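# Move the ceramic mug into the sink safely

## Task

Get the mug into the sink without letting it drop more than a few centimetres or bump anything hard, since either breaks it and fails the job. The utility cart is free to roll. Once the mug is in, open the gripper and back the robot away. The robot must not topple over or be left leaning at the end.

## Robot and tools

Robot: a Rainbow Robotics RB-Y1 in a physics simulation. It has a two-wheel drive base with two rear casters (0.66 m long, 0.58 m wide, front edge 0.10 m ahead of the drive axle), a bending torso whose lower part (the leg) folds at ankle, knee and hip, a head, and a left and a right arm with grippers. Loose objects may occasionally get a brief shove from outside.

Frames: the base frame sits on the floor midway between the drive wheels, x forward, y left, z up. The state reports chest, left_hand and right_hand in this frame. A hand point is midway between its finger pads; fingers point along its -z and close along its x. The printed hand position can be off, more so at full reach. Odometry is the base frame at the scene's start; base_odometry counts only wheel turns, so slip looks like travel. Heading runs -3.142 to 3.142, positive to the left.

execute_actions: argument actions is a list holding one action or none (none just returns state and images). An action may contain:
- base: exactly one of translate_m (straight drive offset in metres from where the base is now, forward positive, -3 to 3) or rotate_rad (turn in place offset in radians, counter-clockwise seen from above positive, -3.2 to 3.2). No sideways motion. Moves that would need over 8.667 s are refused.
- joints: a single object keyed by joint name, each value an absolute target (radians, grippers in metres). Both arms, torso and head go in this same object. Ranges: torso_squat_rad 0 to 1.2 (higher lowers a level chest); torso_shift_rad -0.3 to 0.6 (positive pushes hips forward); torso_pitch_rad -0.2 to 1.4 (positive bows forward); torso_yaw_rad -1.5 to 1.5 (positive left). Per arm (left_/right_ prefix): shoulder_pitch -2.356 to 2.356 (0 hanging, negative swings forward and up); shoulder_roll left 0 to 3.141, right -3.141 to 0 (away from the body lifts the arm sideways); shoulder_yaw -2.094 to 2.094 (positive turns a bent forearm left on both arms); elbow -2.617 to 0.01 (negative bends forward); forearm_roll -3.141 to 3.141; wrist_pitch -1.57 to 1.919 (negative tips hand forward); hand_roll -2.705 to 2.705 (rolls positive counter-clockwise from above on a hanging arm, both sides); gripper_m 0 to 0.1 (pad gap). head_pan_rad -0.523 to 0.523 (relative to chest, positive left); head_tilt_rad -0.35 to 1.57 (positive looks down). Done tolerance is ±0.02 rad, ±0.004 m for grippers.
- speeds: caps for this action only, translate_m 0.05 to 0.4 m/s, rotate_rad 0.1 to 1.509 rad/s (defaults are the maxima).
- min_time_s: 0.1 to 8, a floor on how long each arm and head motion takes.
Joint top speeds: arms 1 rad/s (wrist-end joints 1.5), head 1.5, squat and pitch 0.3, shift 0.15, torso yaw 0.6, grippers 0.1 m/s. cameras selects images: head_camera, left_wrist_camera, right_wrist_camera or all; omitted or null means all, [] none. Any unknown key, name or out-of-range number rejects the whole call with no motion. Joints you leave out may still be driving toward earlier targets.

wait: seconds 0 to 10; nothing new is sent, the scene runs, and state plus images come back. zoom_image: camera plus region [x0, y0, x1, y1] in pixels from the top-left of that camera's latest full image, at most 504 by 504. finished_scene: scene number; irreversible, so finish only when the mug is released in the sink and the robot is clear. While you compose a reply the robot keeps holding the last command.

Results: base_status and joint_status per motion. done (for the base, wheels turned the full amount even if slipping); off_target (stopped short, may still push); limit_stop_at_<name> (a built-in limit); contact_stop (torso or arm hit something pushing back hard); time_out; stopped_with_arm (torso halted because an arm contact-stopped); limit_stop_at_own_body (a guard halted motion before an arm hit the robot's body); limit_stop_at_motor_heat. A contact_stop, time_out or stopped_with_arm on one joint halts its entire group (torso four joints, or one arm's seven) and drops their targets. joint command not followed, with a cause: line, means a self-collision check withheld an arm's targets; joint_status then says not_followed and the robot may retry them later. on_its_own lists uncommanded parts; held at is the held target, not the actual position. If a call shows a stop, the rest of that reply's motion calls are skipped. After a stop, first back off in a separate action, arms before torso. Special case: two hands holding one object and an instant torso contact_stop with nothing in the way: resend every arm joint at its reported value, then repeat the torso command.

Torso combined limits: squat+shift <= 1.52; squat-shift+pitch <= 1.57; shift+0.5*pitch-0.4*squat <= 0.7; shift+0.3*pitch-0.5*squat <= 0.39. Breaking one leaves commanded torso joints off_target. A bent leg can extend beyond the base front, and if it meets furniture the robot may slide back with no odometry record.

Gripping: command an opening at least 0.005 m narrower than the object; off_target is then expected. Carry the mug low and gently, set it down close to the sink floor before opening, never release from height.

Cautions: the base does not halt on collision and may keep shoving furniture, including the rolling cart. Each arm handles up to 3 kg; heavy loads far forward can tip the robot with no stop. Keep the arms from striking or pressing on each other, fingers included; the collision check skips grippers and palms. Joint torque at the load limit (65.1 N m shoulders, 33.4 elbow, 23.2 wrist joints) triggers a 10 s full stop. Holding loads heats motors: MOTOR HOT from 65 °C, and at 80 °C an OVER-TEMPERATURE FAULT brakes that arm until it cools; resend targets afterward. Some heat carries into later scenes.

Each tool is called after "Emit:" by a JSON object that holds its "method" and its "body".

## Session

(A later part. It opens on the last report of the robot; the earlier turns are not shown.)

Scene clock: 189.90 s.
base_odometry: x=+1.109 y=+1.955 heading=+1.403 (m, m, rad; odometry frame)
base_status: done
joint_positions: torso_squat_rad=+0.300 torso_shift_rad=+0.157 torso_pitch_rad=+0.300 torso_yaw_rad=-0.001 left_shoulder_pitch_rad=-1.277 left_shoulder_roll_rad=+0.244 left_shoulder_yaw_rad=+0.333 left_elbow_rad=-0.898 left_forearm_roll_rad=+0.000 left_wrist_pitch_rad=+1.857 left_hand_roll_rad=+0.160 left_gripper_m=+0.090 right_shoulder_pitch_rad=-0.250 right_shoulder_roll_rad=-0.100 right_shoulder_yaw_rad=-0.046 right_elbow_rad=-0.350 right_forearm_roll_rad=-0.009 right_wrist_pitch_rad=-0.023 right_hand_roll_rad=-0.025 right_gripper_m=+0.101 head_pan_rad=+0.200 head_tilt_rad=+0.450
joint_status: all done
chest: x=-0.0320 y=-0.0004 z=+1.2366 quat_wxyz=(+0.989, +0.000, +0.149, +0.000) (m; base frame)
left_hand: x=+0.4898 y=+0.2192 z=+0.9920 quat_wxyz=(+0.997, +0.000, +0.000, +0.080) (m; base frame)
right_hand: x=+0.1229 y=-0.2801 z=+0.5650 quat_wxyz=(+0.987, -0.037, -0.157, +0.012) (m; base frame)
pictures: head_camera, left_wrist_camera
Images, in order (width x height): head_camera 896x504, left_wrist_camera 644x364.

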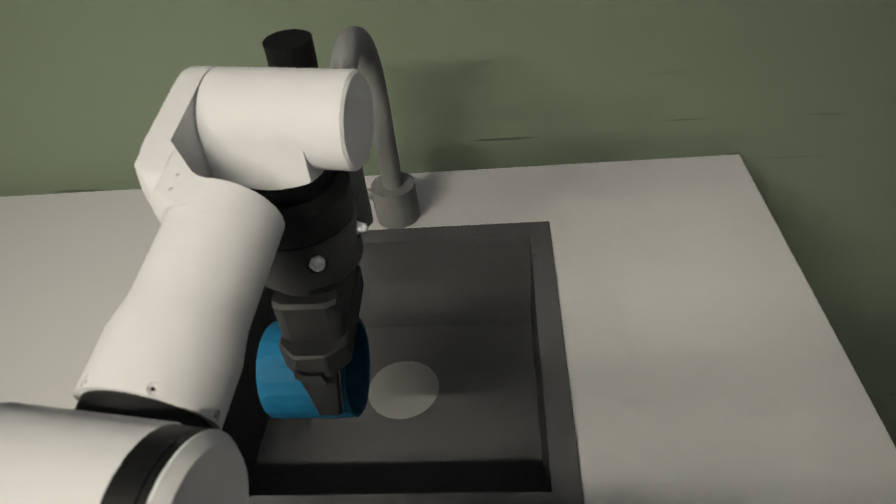

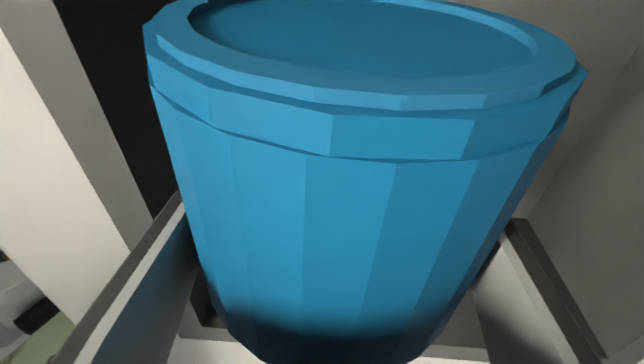

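Emit:
{"method": "execute_actions", "body": {"actions": [{"base":{"translate_m":-0.015},"joints":{"torso_squat_rad":0.681,"torso_shift_rad":0.194}}]}}

Scene clock: 203.30 s.
base_odometry: x=+1.107 y=+1.940 heading=+1.402 (m, m, rad; odometry frame)
base_status: done
joint_positions: torso_squat_rad=+0.681 torso_shift_rad=+0.194 torso_pitch_rad=+0.300 torso_yaw_rad=-0.001 left_shoulder_pitch_rad=-1.277 left_shoulder_roll_rad=+0.244 left_shoulder_yaw_rad=+0.333 left_elbow_rad=-0.898 left_forearm_roll_rad=+0.000 left_wrist_pitch_rad=+1.857 left_hand_roll_rad=+0.160 left_gripper_m=+0.090 right_shoulder_pitch_rad=-0.250 right_shoulder_roll_rad=-0.100 right_shoulder_yaw_rad=-0.046 right_elbow_rad=-0.350 right_forearm_roll_rad=-0.009 right_wrist_pitch_rad=-0.023 right_hand_roll_rad=-0.025 right_gripper_m=+0.101 head_pan_rad=+0.200 head_tilt_rad=+0.450
joint_status: all done
chest: x=-0.0317 y=-0.0004 z=+1.1098 quat_wxyz=(+0.989, +0.000, +0.149, +0.000) (m; base frame)
left_hand: x=+0.4901 y=+0.2193 z=+0.8651 quat_wxyz=(+0.997, +0.000, +0.000, +0.080) (m; base frame)
right_hand: x=+0.1231 y=-0.2800 z=+0.4381 quat_wxyz=(+0.987, -0.037, -0.157, +0.012) (m; base frame)
pictures: head_camera, left_wrist_camera, right_wrist_camera
Images, in order (width x height): head_camera 896x504, left_wrist_camera 644x364, right_wrist_camera 644x364.

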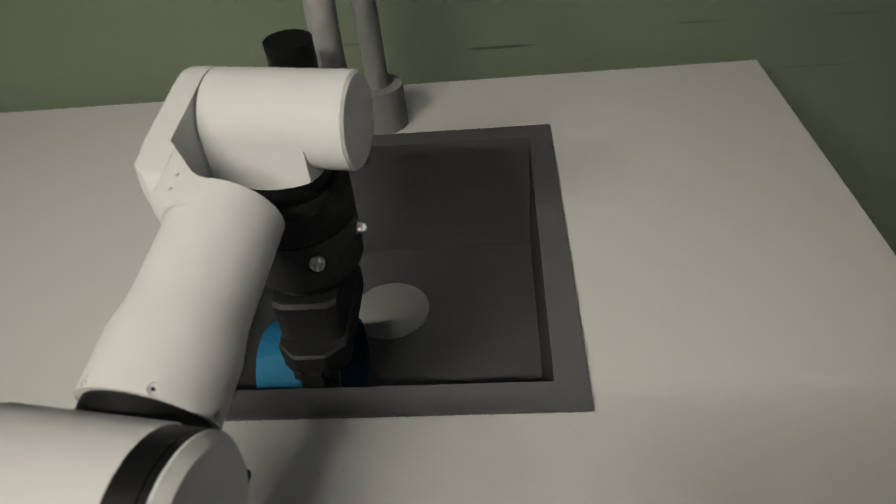

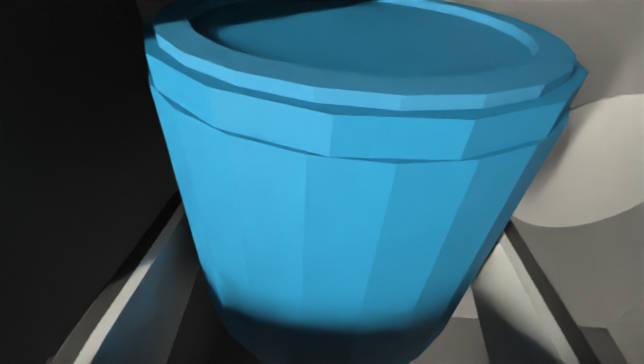

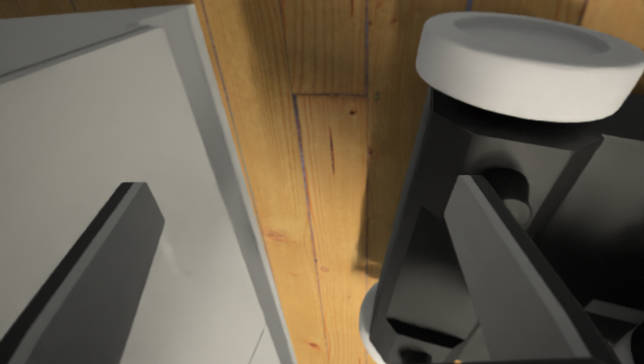

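Emit:
{"method": "execute_actions", "body": {"actions": [{"joints":{"torso_squat_rad":0.722,"torso_shift_rad":0.2005}}], "cameras": ["left_wrist_camera"]}}

Scene clock: 206.87 s.
base_odometry: x=+1.107 y=+1.940 heading=+1.402 (m, m, rad; odometry frame)
base_status: not commanded
joint_positions: torso_squat_rad=+0.722 torso_shift_rad=+0.201 torso_pitch_rad=+0.300 torso_yaw_rad=-0.001 left_shoulder_pitch_rad=-1.277 left_shoulder_roll_rad=+0.244 left_shoulder_yaw_rad=+0.333 left_elbow_rad=-0.898 left_forearm_roll_rad=+0.000 left_wrist_pitch_rad=+1.857 left_hand_roll_rad=+0.160 left_gripper_m=+0.090 right_shoulder_pitch_rad=-0.250 right_shoulder_roll_rad=-0.100 right_shoulder_yaw_rad=-0.046 right_elbow_rad=-0.350 right_forearm_roll_rad=-0.009 right_wrist_pitch_rad=-0.023 right_hand_roll_rad=-0.025 right_gripper_m=+0.101 head_pan_rad=+0.200 head_tilt_rad=+0.450
joint_status: all done
chest: x=-0.0320 y=-0.0003 z=+1.0909 quat_wxyz=(+0.989, +0.000, +0.149, +0.000) (m; base frame)
left_hand: x=+0.4899 y=+0.2193 z=+0.8463 quat_wxyz=(+0.997, +0.000, +0.000, +0.080) (m; base frame)
right_hand: x=+0.1229 y=-0.2800 z=+0.4193 quat_wxyz=(+0.987, -0.037, -0.157, +0.012) (m; base frame)
pictures: left_wrist_camera
Images, in order (width x height): left_wrist_camera 644x364.

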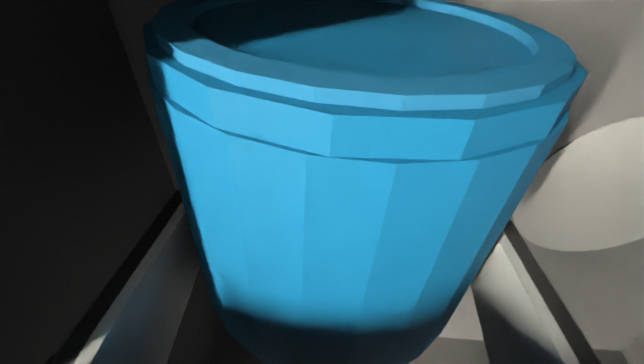

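Emit:
{"method": "execute_actions", "body": {"actions": [{"joints":{"torso_squat_rad":0.746,"torso_shift_rad":0.205}}], "cameras": ["left_wrist_camera"]}}

Scene clock: 210.43 s.
base_odometry: x=+1.107 y=+1.940 heading=+1.402 (m, m, rad; odometry frame)
base_status: not commanded
joint_positions: torso_squat_rad=+0.746 torso_shift_rad=+0.204 torso_pitch_rad=+0.298 torso_yaw_rad=-0.001 left_shoulder_pitch_rad=-1.280 left_shoulder_roll_rad=+0.245 left_shoulder_yaw_rad=+0.333 left_elbow_rad=-0.900 left_forearm_roll_rad=+0.000 left_wrist_pitch_rad=+1.857 left_hand_roll_rad=+0.160 left_gripper_m=+0.090 right_shoulder_pitch_rad=-0.250 right_shoulder_roll_rad=-0.100 right_shoulder_yaw_rad=-0.046 right_elbow_rad=-0.350 right_forearm_roll_rad=-0.009 right_wrist_pitch_rad=-0.023 right_hand_roll_rad=-0.025 right_gripper_m=+0.101 head_pan_rad=+0.200 head_tilt_rad=+0.450
joint_status: all done
chest: x=-0.0327 y=-0.0004 z=+1.0796 quat_wxyz=(+0.989, +0.000, +0.149, +0.000) (m; base frame)
left_hand: x=+0.4910 y=+0.2194 z=+0.8381 quat_wxyz=(+0.997, +0.000, -0.003, +0.080) (m; base frame)
right_hand: x=+0.1232 y=-0.2800 z=+0.4081 quat_wxyz=(+0.987, -0.037, -0.158, +0.012) (m; base frame)
pictures: left_wrist_camera
Images, in order (width x height): left_wrist_camera 644x364.

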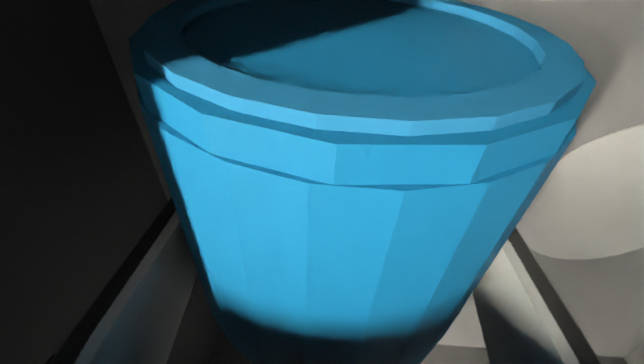

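Contact made. Releasing.

Emit:
{"method": "execute_actions", "body": {"actions": [{"joints":{"left_gripper_m":0.1}}], "cameras": ["left_wrist_camera"]}}

Emit:
{"method": "execute_actions", "body": {"actions": [{"joints":{"torso_squat_rad":0.35,"torso_shift_rad":0.158}}], "cameras": ["head_camera","left_wrist_camera"]}}

Scene clock: 214.70 s.
base_odometry: x=+1.107 y=+1.940 heading=+1.402 (m, m, rad; odometry frame)
base_status: not commanded
joint_positions: torso_squat_rad=+0.746 torso_shift_rad=+0.205 torso_pitch_rad=+0.300 torso_yaw_rad=-0.001 left_shoulder_pitch_rad=-1.278 left_shoulder_roll_rad=+0.244 left_shoulder_yaw_rad=+0.333 left_elbow_rad=-0.898 left_forearm_roll_rad=+0.000 left_wrist_pitch_rad=+1.857 left_hand_roll_rad=+0.160 left_gripper_m=+0.100 right_shoulder_pitch_rad=-0.250 right_shoulder_roll_rad=-0.100 right_shoulder_yaw_rad=-0.046 right_elbow_rad=-0.350 right_forearm_roll_rad=-0.009 right_wrist_pitch_rad=-0.023 right_hand_roll_rad=-0.025 right_gripper_m=+0.101 head_pan_rad=+0.200 head_tilt_rad=+0.450
joint_status: all done
chest: x=-0.0321 y=-0.0004 z=+1.0795 quat_wxyz=(+0.989, +0.000, +0.149, +0.000) (m; base frame)
left_hand: x=+0.4902 y=+0.2195 z=+0.8356 quat_wxyz=(+0.997, +0.000, -0.001, +0.080) (m; base frame)
right_hand: x=+0.1230 y=-0.2800 z=+0.4078 quat_wxyz=(+0.987, -0.037, -0.157, +0.012) (m; base frame)
pictures: left_wrist_camera
Images, in order (width x height): left_wrist_camera 644x364.

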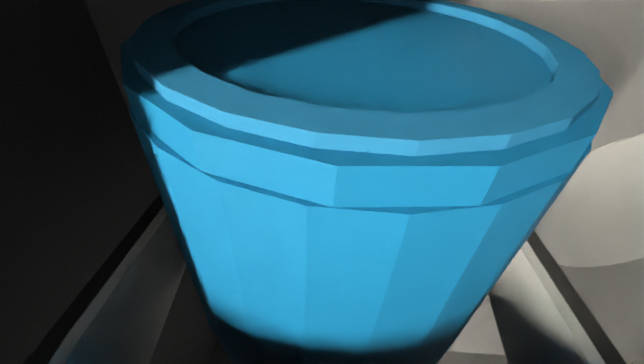

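Scene clock: 216.87 s.
base_odometry: x=+1.107 y=+1.940 heading=+1.402 (m, m, rad; odometry frame)
base_status: not commanded
joint_positions: torso_squat_rad=+0.350 torso_shift_rad=+0.158 torso_pitch_rad=+0.300 torso_yaw_rad=-0.001 left_shoulder_pitch_rad=-1.278 left_shoulder_roll_rad=+0.244 left_shoulder_yaw_rad=+0.333 left_elbow_rad=-0.898 left_forearm_roll_rad=+0.000 left_wrist_pitch_rad=+1.857 left_hand_roll_rad=+0.160 left_gripper_m=+0.100 right_shoulder_pitch_rad=-0.250 right_shoulder_roll_rad=-0.100 right_shoulder_yaw_rad=-0.046 right_elbow_rad=-0.350 right_forearm_roll_rad=-0.009 right_wrist_pitch_rad=-0.023 right_hand_roll_rad=-0.025 right_gripper_m=+0.101 head_pan_rad=+0.200 head_tilt_rad=+0.450
joint_status: all done
chest: x=-0.0331 y=-0.0005 z=+1.2255 quat_wxyz=(+0.989, +0.000, +0.149, +0.000) (m; base frame)
left_hand: x=+0.4890 y=+0.2194 z=+0.9813 quat_wxyz=(+0.997, +0.000, -0.001, +0.080) (m; base frame)
right_hand: x=+0.1217 y=-0.2801 z=+0.5538 quat_wxyz=(+0.987, -0.037, -0.157, +0.012) (m; base frame)
pictures: head_camera, left_wrist_camera
Images, in order (width x height): head_camera 896x504, left_wrist_camera 644x364.

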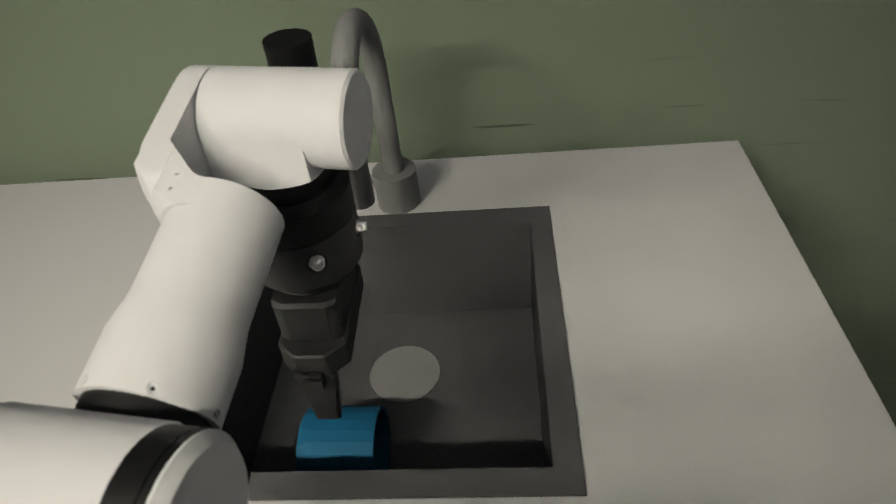

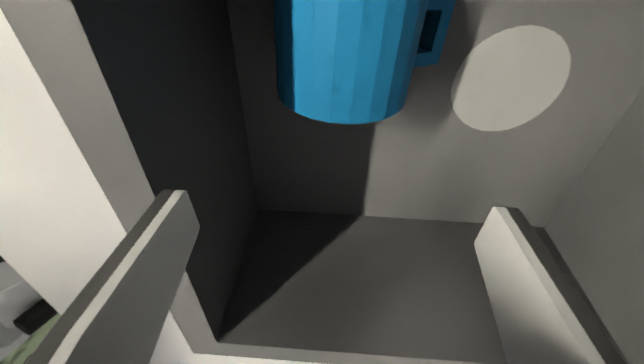

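Emit:
{"method": "execute_actions", "body": {"actions": [{"base":{"translate_m":-0.55},"joints":{"torso_pitch_rad":0.0,"torso_shift_rad":0.05,"head_tilt_rad":0.55}}], "cameras": ["head_camera"]}}

Emit:
{"method": "finished_scene", "body": {"scene": 2}}

Scene clock: 224.13 s.
base_odometry: x=+1.014 y=+1.398 heading=+1.403 (m, m, rad; odometry frame)
base_status: done
joint_positions: torso_squat_rad=+0.350 torso_shift_rad=+0.050 torso_pitch_rad=+0.000 torso_yaw_rad=-0.001 left_shoulder_pitch_rad=-1.277 left_shoulder_roll_rad=+0.244 left_shoulder_yaw_rad=+0.333 left_elbow_rad=-0.898 left_forearm_roll_rad=+0.000 left_wrist_pitch_rad=+1.857 left_hand_roll_rad=+0.160 left_gripper_m=+0.100 right_shoulder_pitch_rad=-0.250 right_shoulder_roll_rad=-0.100 right_shoulder_yaw_rad=-0.046 right_elbow_rad=-0.350 right_forearm_roll_rad=-0.009 right_wrist_pitch_rad=-0.023 right_hand_roll_rad=-0.025 right_gripper_m=+0.101 head_pan_rad=+0.200 head_tilt_rad=+0.550
joint_status: all done
chest: x=-0.1952 y=-0.0005 z=+1.2467 quat_wxyz=(+1.000, +0.000, +0.000, +0.000) (m; base frame)
left_hand: x=+0.3758 y=+0.2193 z=+1.1677 quat_wxyz=(+0.986, -0.012, -0.150, +0.079) (m; base frame)
right_hand: x=+0.1512 y=-0.2801 z=+0.6508 quat_wxyz=(+0.952, -0.038, -0.303, +0.006) (m; base frame)
pictures: head_camera
Images, in order (width x height): head_camera 896x504.

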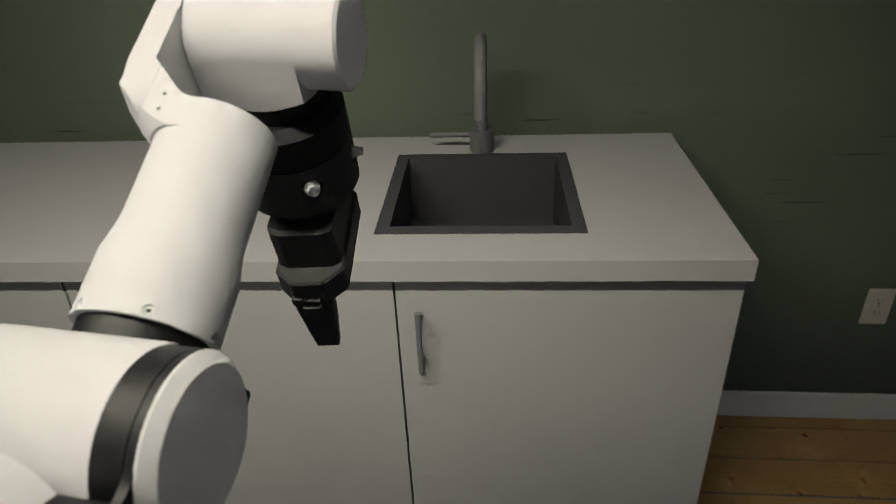

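The scene is finished: the task was done.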